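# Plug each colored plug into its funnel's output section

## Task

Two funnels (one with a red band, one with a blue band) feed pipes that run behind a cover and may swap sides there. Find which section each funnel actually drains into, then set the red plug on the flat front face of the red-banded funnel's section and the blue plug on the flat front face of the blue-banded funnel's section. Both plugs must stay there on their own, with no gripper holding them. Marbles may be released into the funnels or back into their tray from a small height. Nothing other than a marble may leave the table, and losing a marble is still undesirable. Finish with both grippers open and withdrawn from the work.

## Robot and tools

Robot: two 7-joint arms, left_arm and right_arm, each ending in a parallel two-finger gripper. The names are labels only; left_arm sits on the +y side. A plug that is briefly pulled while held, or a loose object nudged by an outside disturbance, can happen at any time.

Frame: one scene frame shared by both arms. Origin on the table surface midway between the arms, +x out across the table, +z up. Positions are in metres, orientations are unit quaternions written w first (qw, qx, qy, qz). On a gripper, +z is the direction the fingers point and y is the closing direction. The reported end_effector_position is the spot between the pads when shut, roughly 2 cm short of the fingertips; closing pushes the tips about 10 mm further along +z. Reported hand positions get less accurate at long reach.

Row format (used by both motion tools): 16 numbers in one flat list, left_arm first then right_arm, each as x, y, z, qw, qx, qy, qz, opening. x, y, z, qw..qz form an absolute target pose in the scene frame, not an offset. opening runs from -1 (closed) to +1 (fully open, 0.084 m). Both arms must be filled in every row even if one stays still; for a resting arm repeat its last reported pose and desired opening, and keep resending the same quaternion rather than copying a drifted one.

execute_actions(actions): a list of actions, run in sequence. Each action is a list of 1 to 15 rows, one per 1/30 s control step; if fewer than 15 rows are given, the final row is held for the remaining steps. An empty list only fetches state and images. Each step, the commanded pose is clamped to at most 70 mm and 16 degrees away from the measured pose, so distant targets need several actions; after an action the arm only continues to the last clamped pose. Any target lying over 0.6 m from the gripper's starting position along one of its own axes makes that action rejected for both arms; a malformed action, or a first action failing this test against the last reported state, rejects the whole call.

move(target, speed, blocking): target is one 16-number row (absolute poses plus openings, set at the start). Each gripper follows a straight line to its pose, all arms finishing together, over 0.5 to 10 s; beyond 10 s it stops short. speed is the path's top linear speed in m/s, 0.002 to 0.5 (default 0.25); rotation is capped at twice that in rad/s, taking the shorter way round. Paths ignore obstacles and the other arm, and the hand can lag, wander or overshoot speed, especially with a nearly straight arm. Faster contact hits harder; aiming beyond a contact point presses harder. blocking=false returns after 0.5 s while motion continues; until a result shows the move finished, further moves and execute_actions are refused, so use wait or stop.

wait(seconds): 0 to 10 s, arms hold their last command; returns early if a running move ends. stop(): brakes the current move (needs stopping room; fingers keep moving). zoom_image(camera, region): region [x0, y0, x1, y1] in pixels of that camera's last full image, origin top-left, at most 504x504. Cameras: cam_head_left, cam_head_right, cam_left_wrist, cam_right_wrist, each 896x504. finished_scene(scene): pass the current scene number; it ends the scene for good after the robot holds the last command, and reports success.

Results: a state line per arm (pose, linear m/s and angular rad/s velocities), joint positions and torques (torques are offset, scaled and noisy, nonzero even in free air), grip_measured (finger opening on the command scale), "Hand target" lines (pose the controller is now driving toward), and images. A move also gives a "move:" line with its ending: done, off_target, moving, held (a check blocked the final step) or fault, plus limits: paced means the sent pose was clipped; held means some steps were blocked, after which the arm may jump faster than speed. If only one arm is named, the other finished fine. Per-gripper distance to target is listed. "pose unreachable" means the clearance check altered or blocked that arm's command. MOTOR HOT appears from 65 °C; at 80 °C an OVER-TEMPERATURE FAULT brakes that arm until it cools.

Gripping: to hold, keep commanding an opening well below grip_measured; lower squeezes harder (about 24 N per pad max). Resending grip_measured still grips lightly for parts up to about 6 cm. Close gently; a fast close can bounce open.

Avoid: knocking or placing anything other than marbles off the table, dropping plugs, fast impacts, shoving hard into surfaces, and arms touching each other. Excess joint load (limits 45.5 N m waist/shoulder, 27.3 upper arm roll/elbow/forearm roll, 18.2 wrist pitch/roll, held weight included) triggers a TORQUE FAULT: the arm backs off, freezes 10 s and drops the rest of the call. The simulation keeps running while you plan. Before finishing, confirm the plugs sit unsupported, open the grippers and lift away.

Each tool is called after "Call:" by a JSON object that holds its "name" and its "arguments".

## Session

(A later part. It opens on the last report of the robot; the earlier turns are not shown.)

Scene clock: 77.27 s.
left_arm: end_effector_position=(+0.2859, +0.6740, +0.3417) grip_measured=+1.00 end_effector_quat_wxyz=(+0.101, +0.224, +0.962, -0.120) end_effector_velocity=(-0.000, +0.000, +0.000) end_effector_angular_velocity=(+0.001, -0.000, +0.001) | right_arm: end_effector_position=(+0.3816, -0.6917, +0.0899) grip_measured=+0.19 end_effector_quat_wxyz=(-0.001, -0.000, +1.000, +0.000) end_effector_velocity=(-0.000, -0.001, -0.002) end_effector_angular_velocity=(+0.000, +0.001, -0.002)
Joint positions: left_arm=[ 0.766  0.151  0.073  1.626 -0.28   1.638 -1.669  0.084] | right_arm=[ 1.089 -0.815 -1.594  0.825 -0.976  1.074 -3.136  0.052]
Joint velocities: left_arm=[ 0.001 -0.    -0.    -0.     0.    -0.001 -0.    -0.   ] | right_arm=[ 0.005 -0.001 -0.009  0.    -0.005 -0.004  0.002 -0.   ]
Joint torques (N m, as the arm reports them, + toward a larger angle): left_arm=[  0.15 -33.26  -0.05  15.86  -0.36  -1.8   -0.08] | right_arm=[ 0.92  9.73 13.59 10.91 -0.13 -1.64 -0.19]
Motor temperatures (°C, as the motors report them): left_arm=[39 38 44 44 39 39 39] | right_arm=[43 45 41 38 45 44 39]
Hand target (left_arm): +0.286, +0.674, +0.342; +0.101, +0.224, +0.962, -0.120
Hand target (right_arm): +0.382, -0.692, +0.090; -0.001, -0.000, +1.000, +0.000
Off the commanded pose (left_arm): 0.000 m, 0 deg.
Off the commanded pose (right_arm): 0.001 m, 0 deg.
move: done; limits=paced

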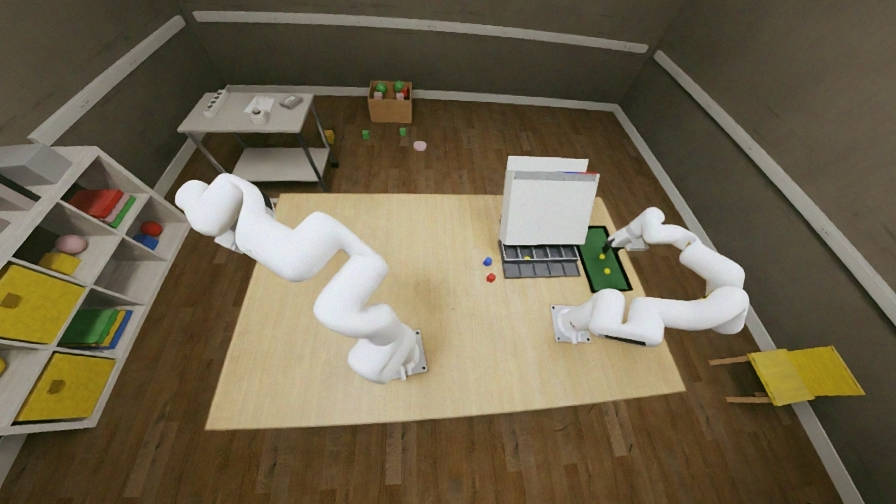

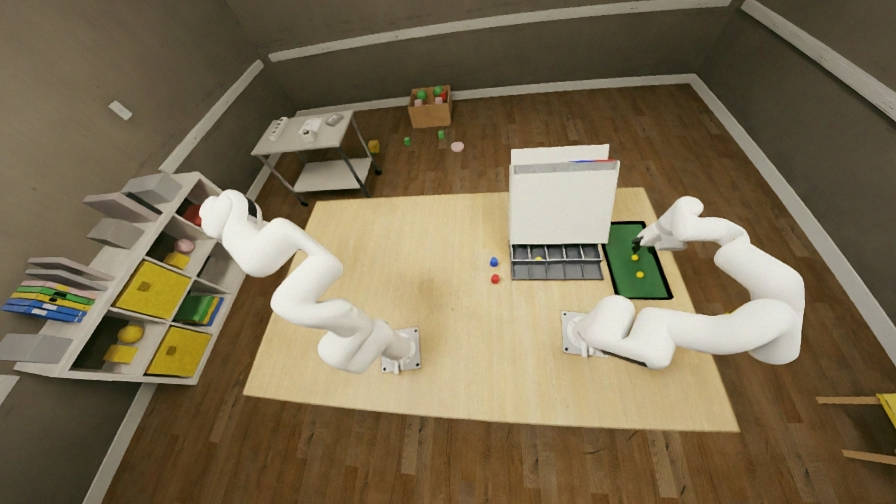

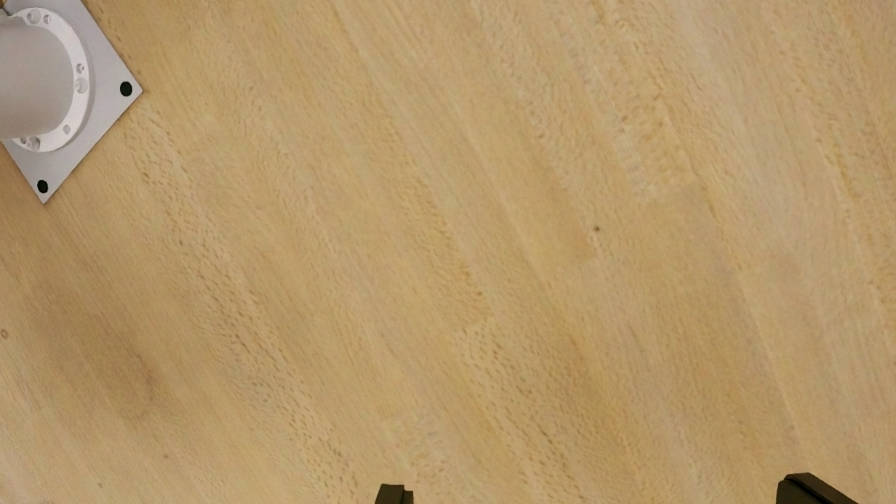

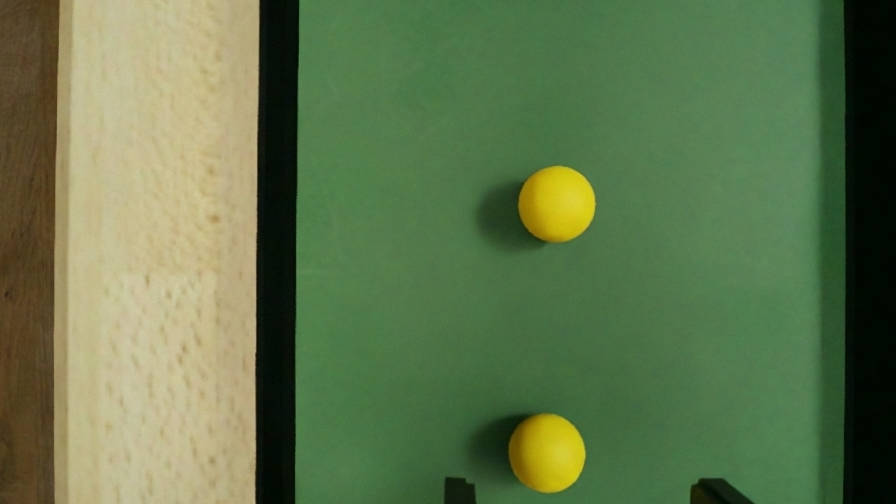

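Call:
{"name": "move", "arguments": {"target": [0.2859,0.674,0.3417,0.101,0.224,0.962,-0.12,1,0.382,-0.6915,0.031,0,0,1,0,0.2], "speed": 0.1}}

Call:
{"name": "move", "arguments": {"target": [0.2859,0.674,0.3417,0.101,0.224,0.962,-0.12,1,0.382,-0.6915,0.031,0,0,1,0,-0.7]}}

Call:
{"name": "move", "arguments": {"target": [0.2859,0.674,0.3417,0.101,0.224,0.962,-0.12,1,0.50,-0.63,0.41,0.087,0,0.996,0,-0.7], "speed": 0.35}}

Call:
{"name": "move", "arguments": {"target": [0.2859,0.674,0.3417,0.101,0.224,0.962,-0.12,1,0.65,-0.422,0.405,0.087,0,0.996,0,-0.7], "speed": 0.35}}

Call:
{"name": "move", "arguments": {"target": [0.2859,0.674,0.3417,0.101,0.224,0.962,-0.12,1,0.654,-0.422,0.375,0.087,0,0.996,0,-0.7], "speed": 0.1}}

Scene clock: 90.63 s.
left_arm: end_effector_position=(+0.2859, +0.6740, +0.3417) grip_measured=+1.00 end_effector_quat_wxyz=(+0.101, +0.224, +0.962, -0.120) end_effector_velocity=(-0.000, +0.000, +0.000) end_effector_angular_velocity=(-0.000, -0.000, +0.002) | right_arm: end_effector_position=(+0.3820, -0.6917, +0.0315) grip_measured=+0.19 end_effector_quat_wxyz=(+0.000, -0.000, +1.000, -0.000) end_effector_velocity=(+0.000, -0.000, -0.003) end_effector_angular_velocity=(-0.001, +0.001, +0.000)
Joint positions: left_arm=[ 0.766  0.151  0.073  1.626 -0.28   1.638 -1.669  0.084] | right_arm=[ 1.206 -0.856 -1.791  0.812 -1.115  0.963 -3.068  0.052]
Joint velocities: left_arm=[ 0.001 -0.     0.     0.    -0.001  0.    -0.001  0.   ] | right_arm=[ 0.007 -0.002 -0.01   0.002 -0.006 -0.003  0.003  0.   ]
Joint torques (N m, as the arm reports them, + toward a larger angle): left_arm=[  0.57 -33.35   0.17  15.89  -0.35  -1.91  -0.08] | right_arm=[ 0.68 12.23 13.46  9.15 -0.07 -1.3  -0.03]
Motor temperatures (°C, as the motors report them): left_arm=[39 38 44 44 39 39 39] | right_arm=[43 45 42 37 45 44 39]
Hand target (left_arm): +0.286, +0.674, +0.342; +0.101, +0.224, +0.962, -0.120
Hand target (right_arm): +0.382, -0.692, +0.031; +0.000, -0.000, +1.000, -0.000
Off the commanded pose (left_arm): 0.000 m, 0 deg.
Off the commanded pose (right_arm): 0.001 m, 0 deg.
move: done

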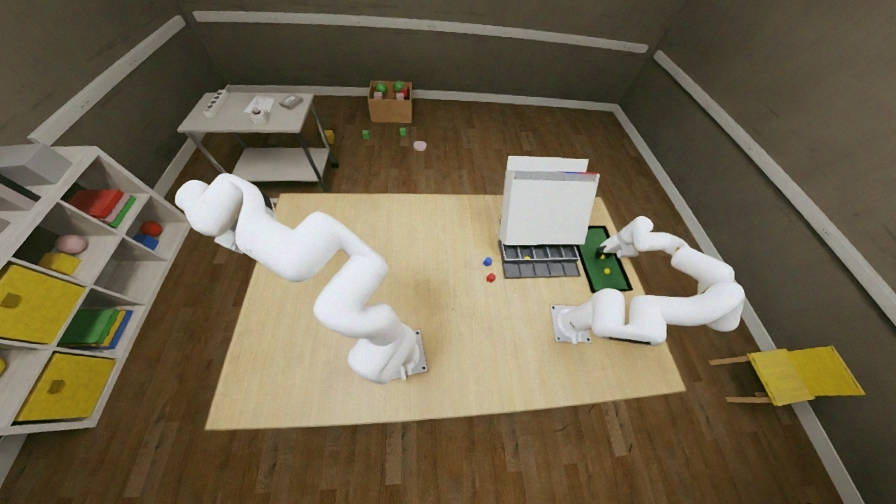

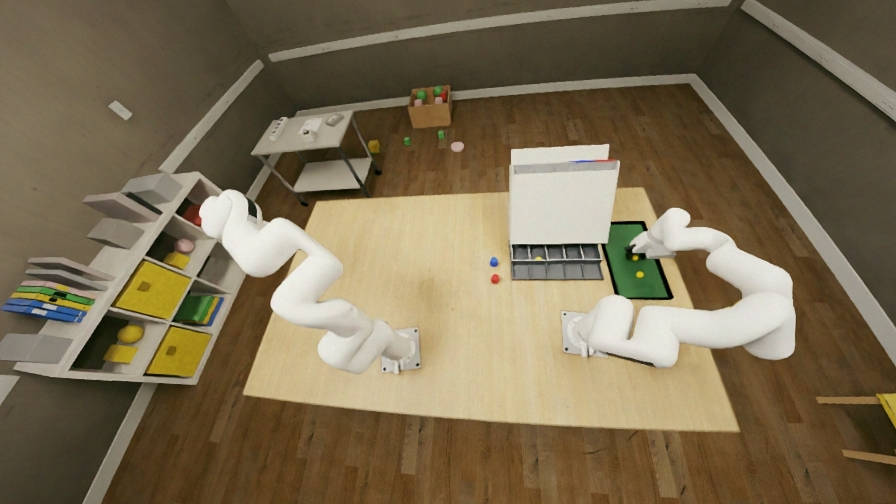

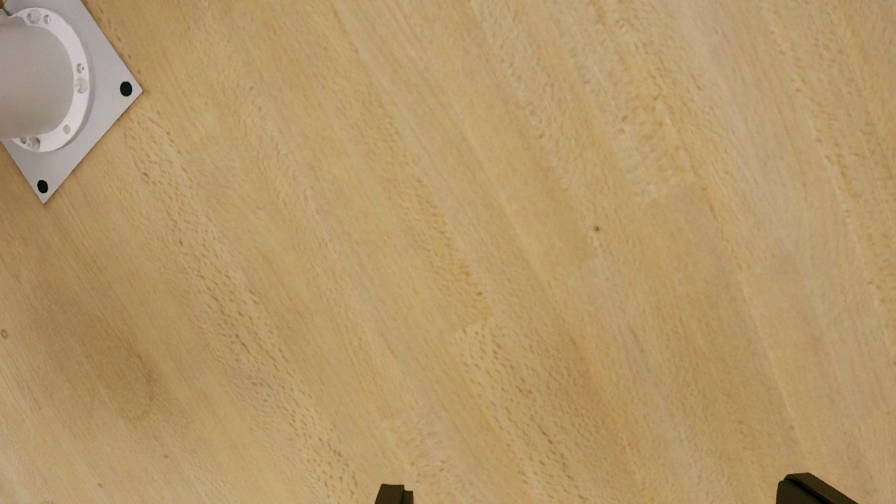

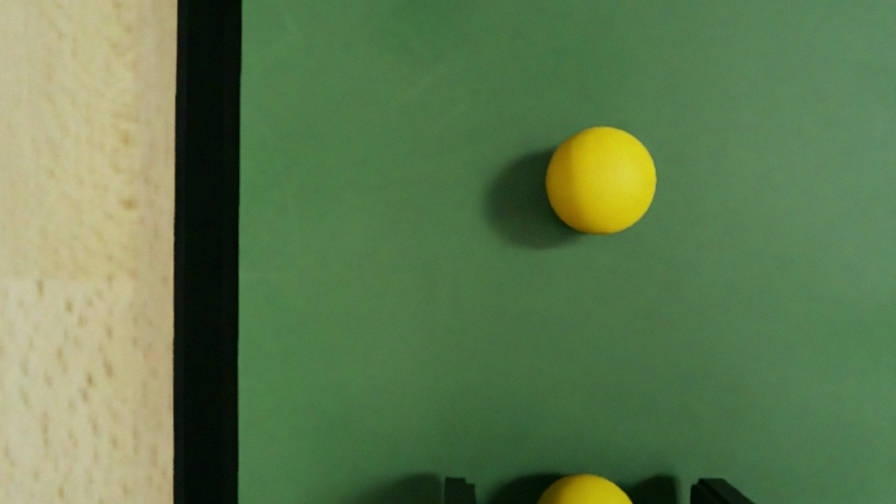

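Scene clock: 91.33 s.
left_arm: end_effector_position=(+0.2859, +0.6740, +0.3417) grip_measured=+1.00 end_effector_quat_wxyz=(+0.101, +0.224, +0.962, -0.120) end_effector_velocity=(+0.000, +0.000, -0.000) end_effector_angular_velocity=(+0.001, +0.000, +0.001) | right_arm: end_effector_position=(+0.3821, -0.6916, +0.0311) grip_measured=-0.47 end_effector_quat_wxyz=(+0.000, +0.000, +1.000, -0.000) end_effector_velocity=(-0.000, -0.000, -0.000) end_effector_angular_velocity=(-0.001, +0.001, -0.000)
Joint positions: left_arm=[ 0.766  0.151  0.073  1.626 -0.28   1.638 -1.669  0.084] | right_arm=[ 1.207 -0.857 -1.792  0.812 -1.116  0.963 -3.068  0.024]
Joint velocities: left_arm=[ 0.    -0.    -0.    -0.     0.001 -0.001 -0.002 -0.   ] | right_arm=[ 0.001  0.001 -0.002  0.    -0.    -0.001  0.     0.   ]
Joint torques (N m, as the arm reports them, + toward a larger angle): left_arm=[  0.22 -33.41   0.14  15.72  -0.26  -1.88   0.14] | right_arm=[ 0.82 10.96 13.14  8.47 -0.17 -1.67  0.07]
Motor temperatures (°C, as the motors report them): left_arm=[39 38 44 44 39 39 39] | right_arm=[43 45 42 37 45 44 39]
Hand target (left_arm): +0.286, +0.674, +0.342; +0.101, +0.224, +0.962, -0.120
Hand target (right_arm): +0.382, -0.692, +0.031; +0.000, -0.000, +1.000, -0.000
Off the commanded pose (left_arm): 0.000 m, 0 deg.
Off the commanded pose (right_arm): 0.000 m, 0 deg.
move: done

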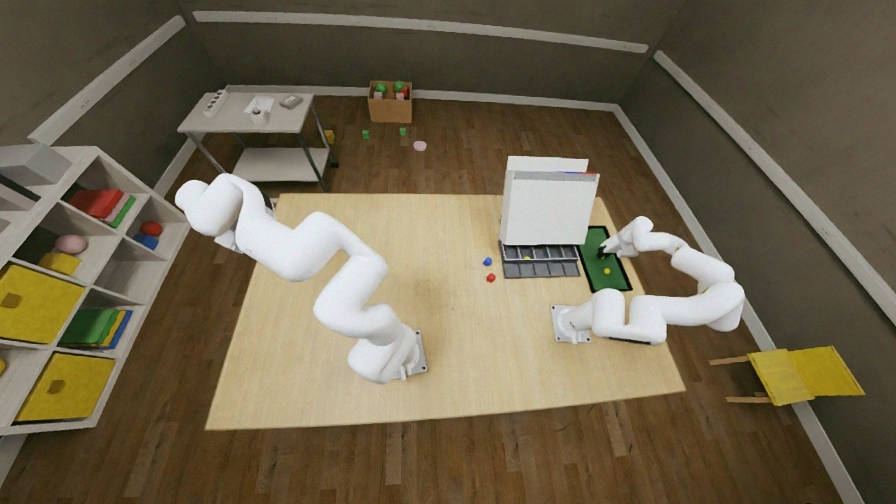

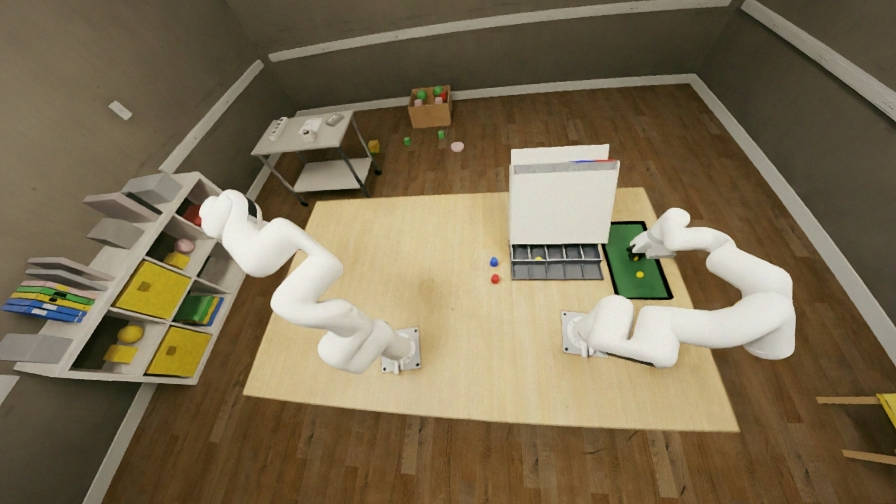

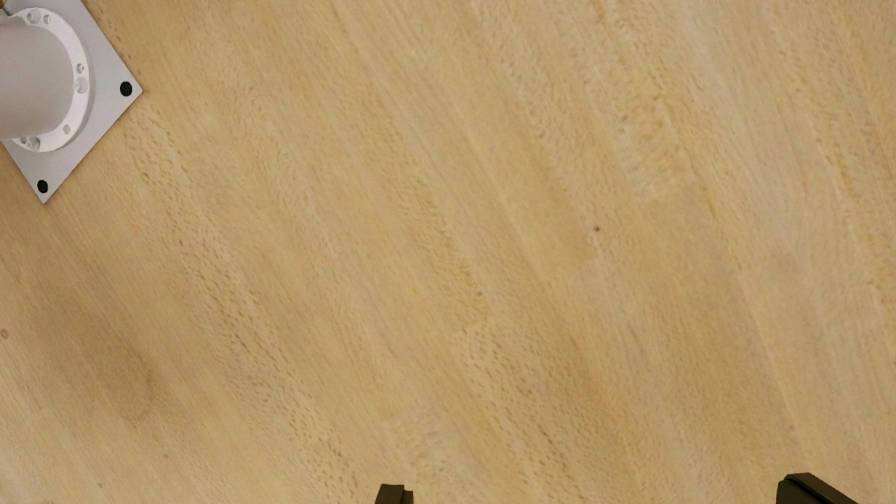

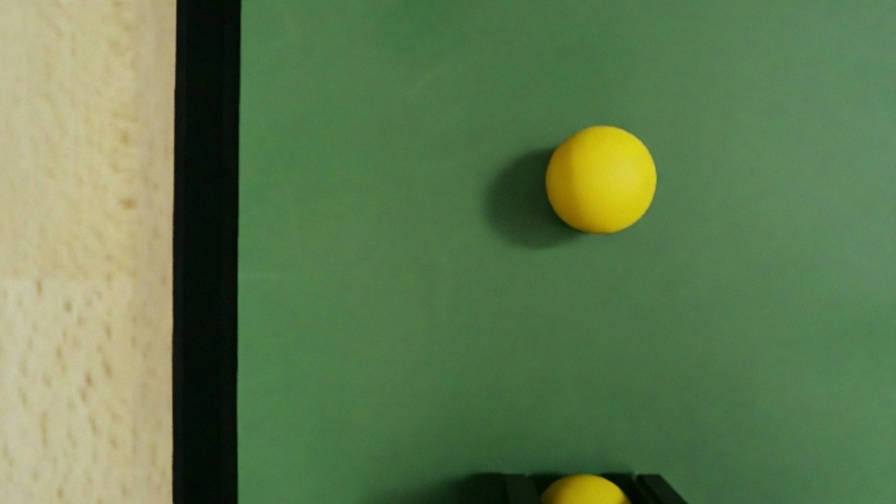

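Scene clock: 93.27 s.
left_arm: end_effector_position=(+0.2859, +0.6740, +0.3417) grip_measured=+1.00 end_effector_quat_wxyz=(+0.101, +0.224, +0.962, -0.120) end_effector_velocity=(+0.001, -0.000, +0.000) end_effector_angular_velocity=(+0.000, -0.001, -0.000) | right_arm: end_effector_position=(+0.5005, -0.6292, +0.4091) grip_measured=-0.47 end_effector_quat_wxyz=(+0.087, +0.000, +0.996, -0.000) end_effector_velocity=(+0.001, +0.000, +0.004) end_effector_angular_velocity=(+0.002, +0.005, +0.002)
Joint positions: left_arm=[ 0.766  0.151  0.073  1.626 -0.28   1.638 -1.669  0.084] | right_arm=[ 1.328 -0.565 -1.238  1.551 -0.532  1.555 -3.182  0.024]
Joint velocities: left_arm=[-0.001  0.     0.    -0.    -0.001 -0.001 -0.    -0.   ] | right_arm=[ 0.021  0.008 -0.016  0.024  0.007  0.015 -0.006  0.   ]
Joint torques (N m, as the arm reports them, + toward a larger angle): left_arm=[ -0.02 -33.81   0.08  15.98   0.11  -1.71   0.22] | right_arm=[ 0.24  7.57 10.4  14.45 -0.41 -2.2  -0.04]
Motor temperatures (°C, as the motors report them): left_arm=[39 38 44 44 39 39 39] | right_arm=[43 44 42 37 45 44 39]
Hand target (left_arm): +0.286, +0.674, +0.342; +0.101, +0.224, +0.962, -0.120
Hand target (right_arm): +0.501, -0.629, +0.410; +0.087, +0.000, +0.996, -0.000
Off the commanded pose (left_arm): 0.000 m, 0 deg.
Off the commanded pose (right_arm): 0.001 m, 0 deg.
move: done; limits=paced

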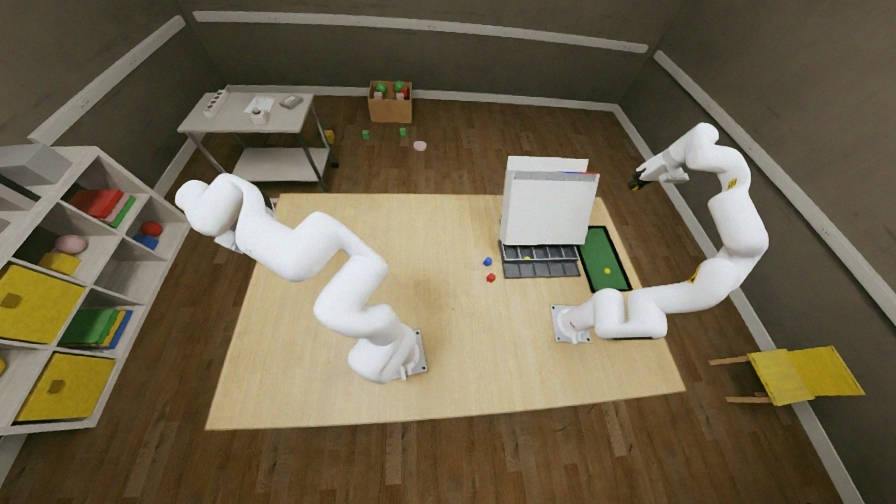

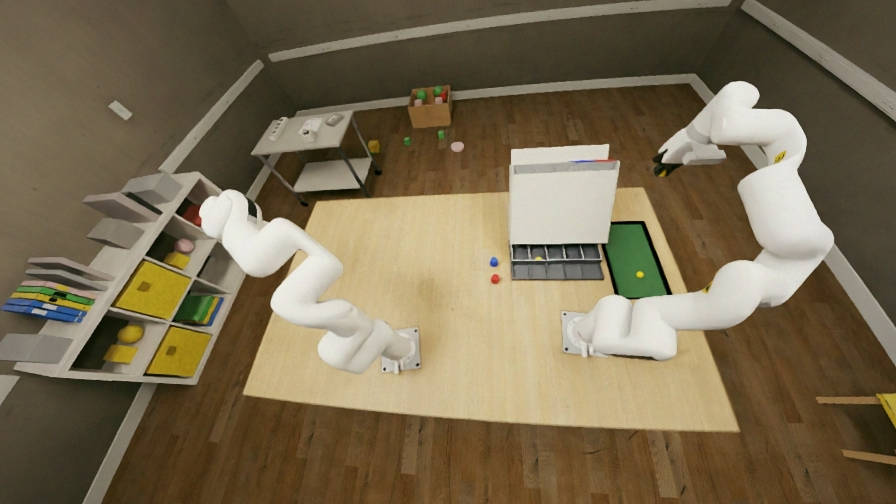

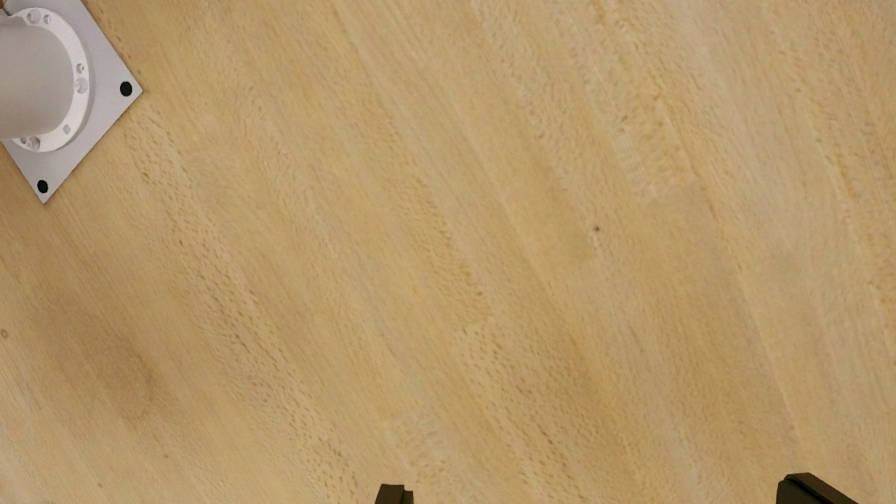

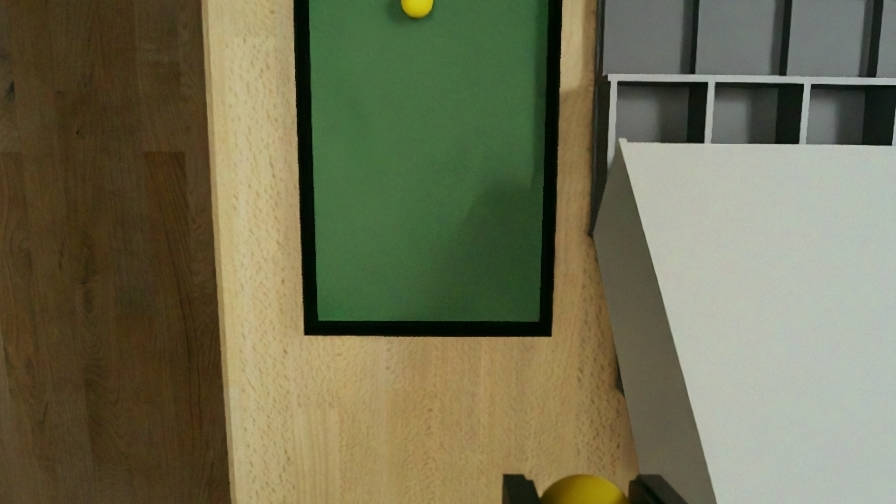

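Scene clock: 95.13 s.
left_arm: end_effector_position=(+0.2859, +0.6740, +0.3417) grip_measured=+1.00 end_effector_quat_wxyz=(+0.101, +0.224, +0.962, -0.120) end_effector_velocity=(-0.000, +0.000, +0.000) end_effector_angular_velocity=(+0.001, +0.000, -0.001) | right_arm: end_effector_position=(+0.6492, -0.4222, +0.4061) grip_measured=-0.47 end_effector_quat_wxyz=(+0.090, +0.000, +0.996, -0.000) end_effector_velocity=(+0.001, -0.001, +0.001) end_effector_angular_velocity=(-0.003, +0.017, -0.001)
Joint positions: left_arm=[ 0.766  0.151  0.073  1.626 -0.28   1.638 -1.669  0.084] | right_arm=[ 2.471 -0.564 -1.892  2.007 -0.6    1.605 -2.84   0.024]
Joint velocities: left_arm=[-0.    -0.     0.     0.001  0.001 -0.     0.001 -0.   ] | right_arm=[ 0.044 -0.018 -0.022  0.049 -0.013  0.04  -0.003 -0.   ]
Joint torques (N m, as the arm reports them, + toward a larger angle): left_arm=[ -0.05 -33.79  -0.3   15.5   -0.13  -1.67  -0.15] | right_arm=[ 0.29 20.11  8.32 13.59 -0.86 -1.94  0.02]
Motor temperatures (°C, as the motors report them): left_arm=[39 38 44 44 39 39 39] | right_arm=[43 44 42 38 45 44 39]
Hand target (left_arm): +0.286, +0.674, +0.342; +0.101, +0.224, +0.962, -0.120
Hand target (right_arm): +0.649, -0.422, +0.406; +0.089, +0.000, +0.996, -0.001
Off the commanded pose (left_arm): 0.000 m, 0 deg.
Off the commanded pose (right_arm): 0.001 m, 0 deg.
move: done; limits=paced

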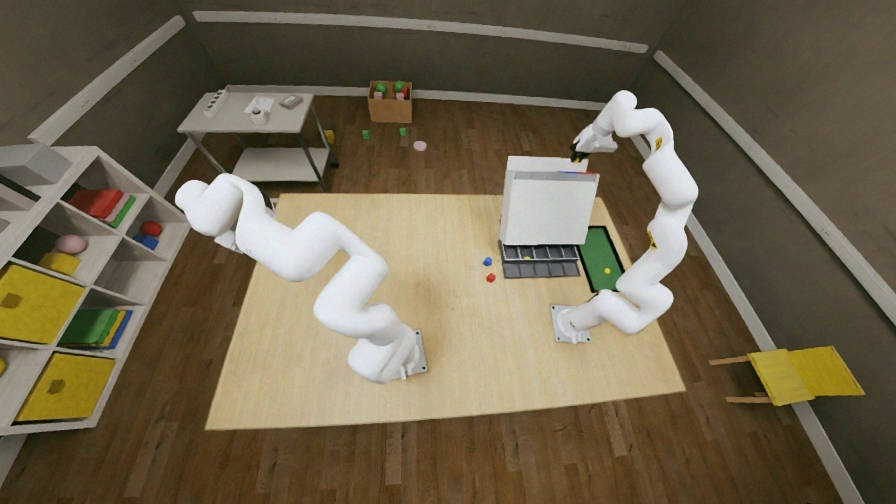

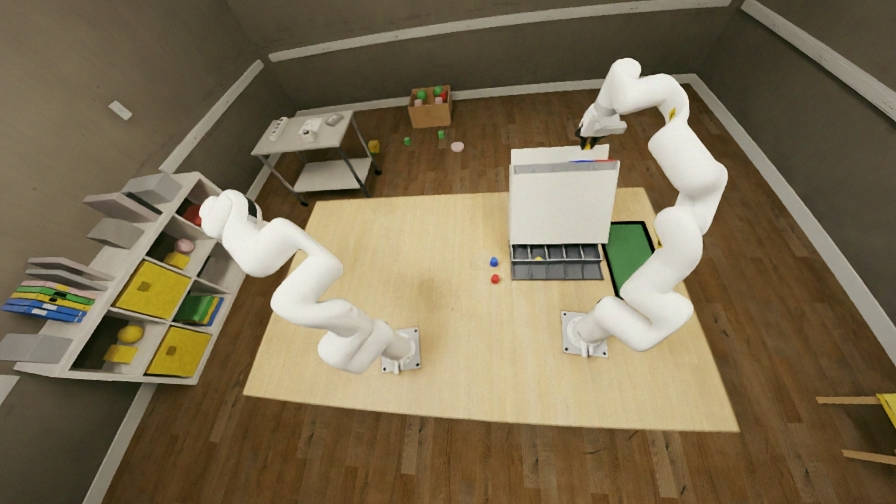

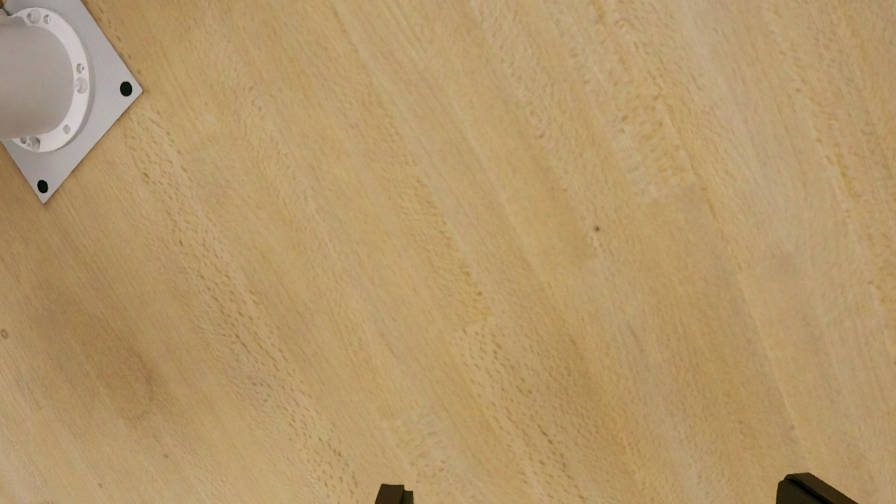

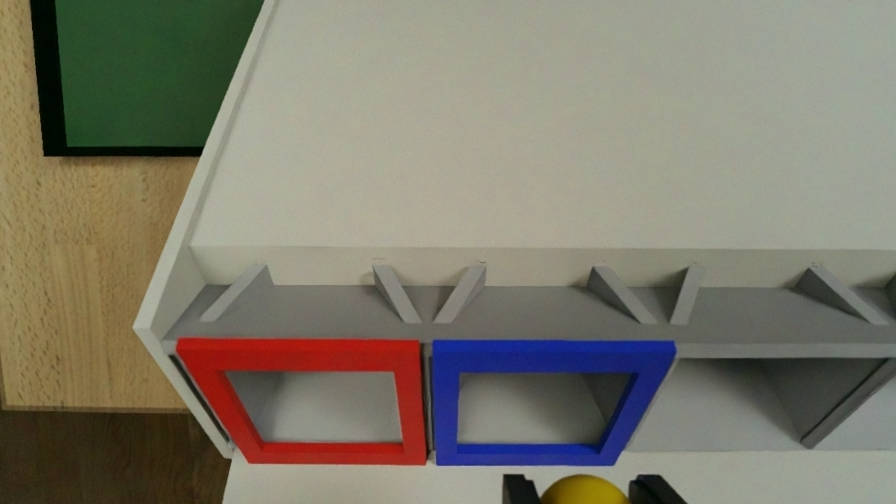

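Scene clock: 96.00 s.
left_arm: end_effector_position=(+0.2859, +0.6740, +0.3417) grip_measured=+1.00 end_effector_quat_wxyz=(+0.101, +0.224, +0.962, -0.120) end_effector_velocity=(-0.000, +0.001, +0.000) end_effector_angular_velocity=(+0.002, -0.000, +0.002) | right_arm: end_effector_position=(+0.6540, -0.4220, +0.3754) grip_measured=-0.47 end_effector_quat_wxyz=(+0.087, -0.000, +0.996, -0.000) end_effector_velocity=(+0.001, -0.001, -0.003) end_effector_angular_velocity=(-0.001, -0.001, -0.001)
Joint positions: left_arm=[ 0.766  0.151  0.073  1.626 -0.28   1.638 -1.669  0.084] | right_arm=[ 2.424 -0.572 -1.884  1.904 -0.6    1.523 -2.823  0.024]
Joint velocities: left_arm=[ 0.001  0.     0.     0.001  0.001 -0.001 -0.001 -0.   ] | right_arm=[-0.005 -0.    -0.    -0.01  -0.001 -0.009  0.002  0.   ]
Joint torques (N m, as the arm reports them, + toward a larger angle): left_arm=[ -0.11 -34.64  -0.27  15.6   -0.68  -1.81   0.05] | right_arm=[ 1.08 19.99  8.86 14.31 -0.08 -1.81  0.1 ]
Motor temperatures (°C, as the motors report them): left_arm=[39 38 44 44 39 39 39] | right_arm=[43 44 42 38 45 44 39]
Hand target (left_arm): +0.286, +0.674, +0.342; +0.101, +0.224, +0.962, -0.120
Hand target (right_arm): +0.654, -0.422, +0.375; +0.087, -0.000, +0.996, -0.000
Off the commanded pose (left_arm): 0.000 m, 0 deg.
Off the commanded pose (right_arm): 0.000 m, 0 deg.
move: done

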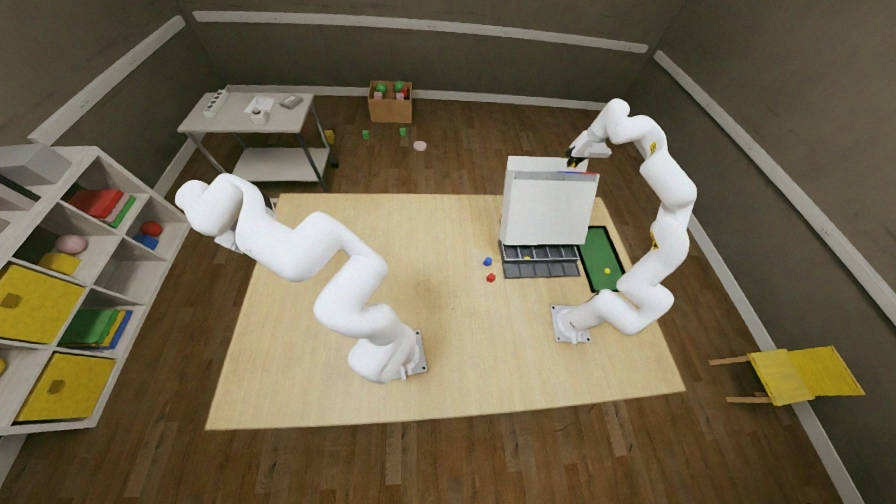

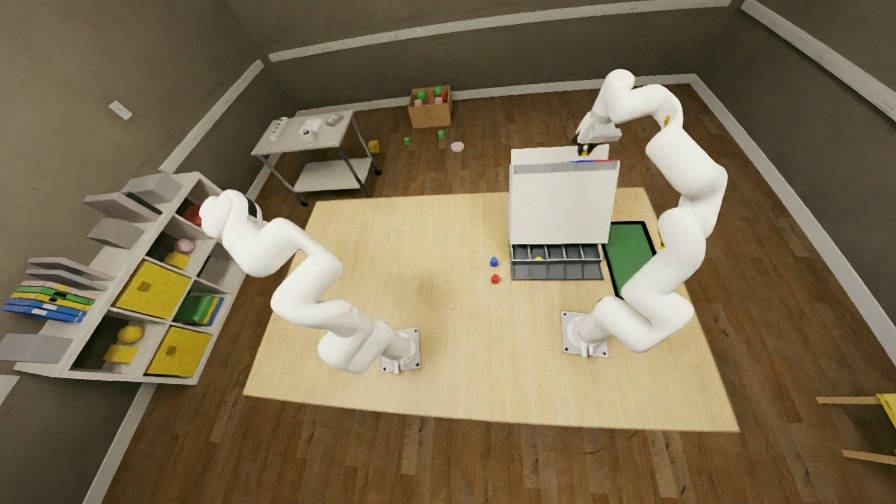

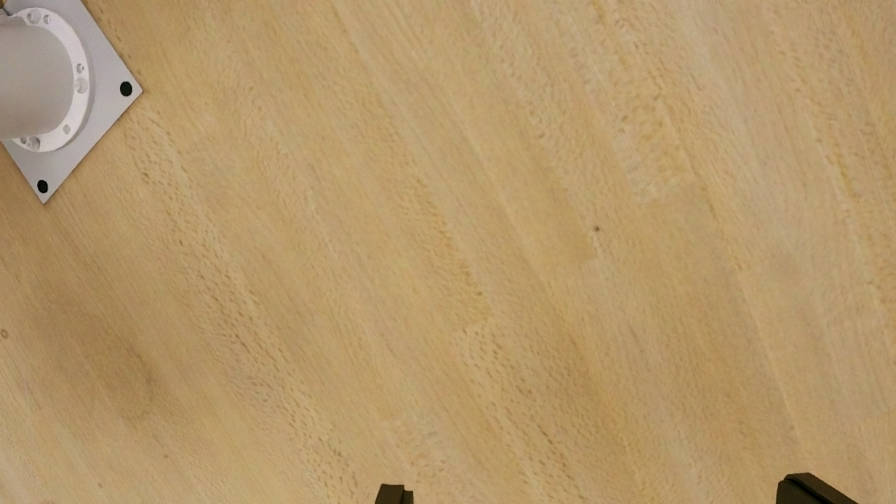

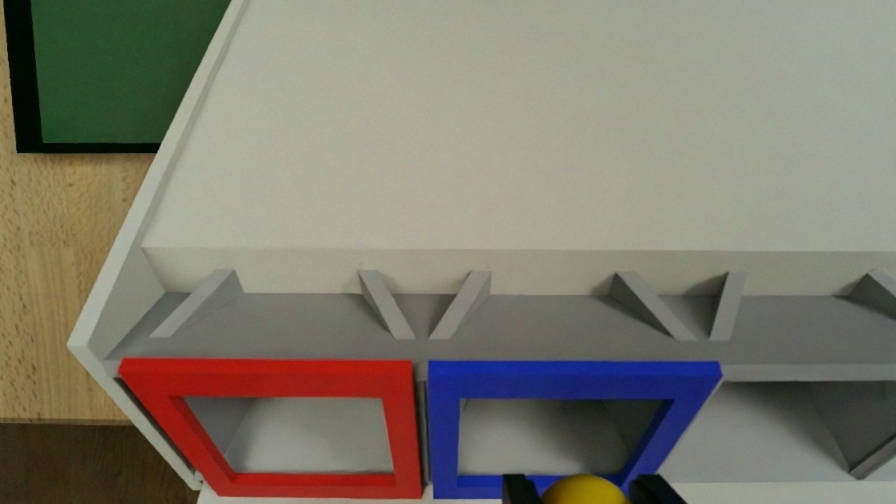

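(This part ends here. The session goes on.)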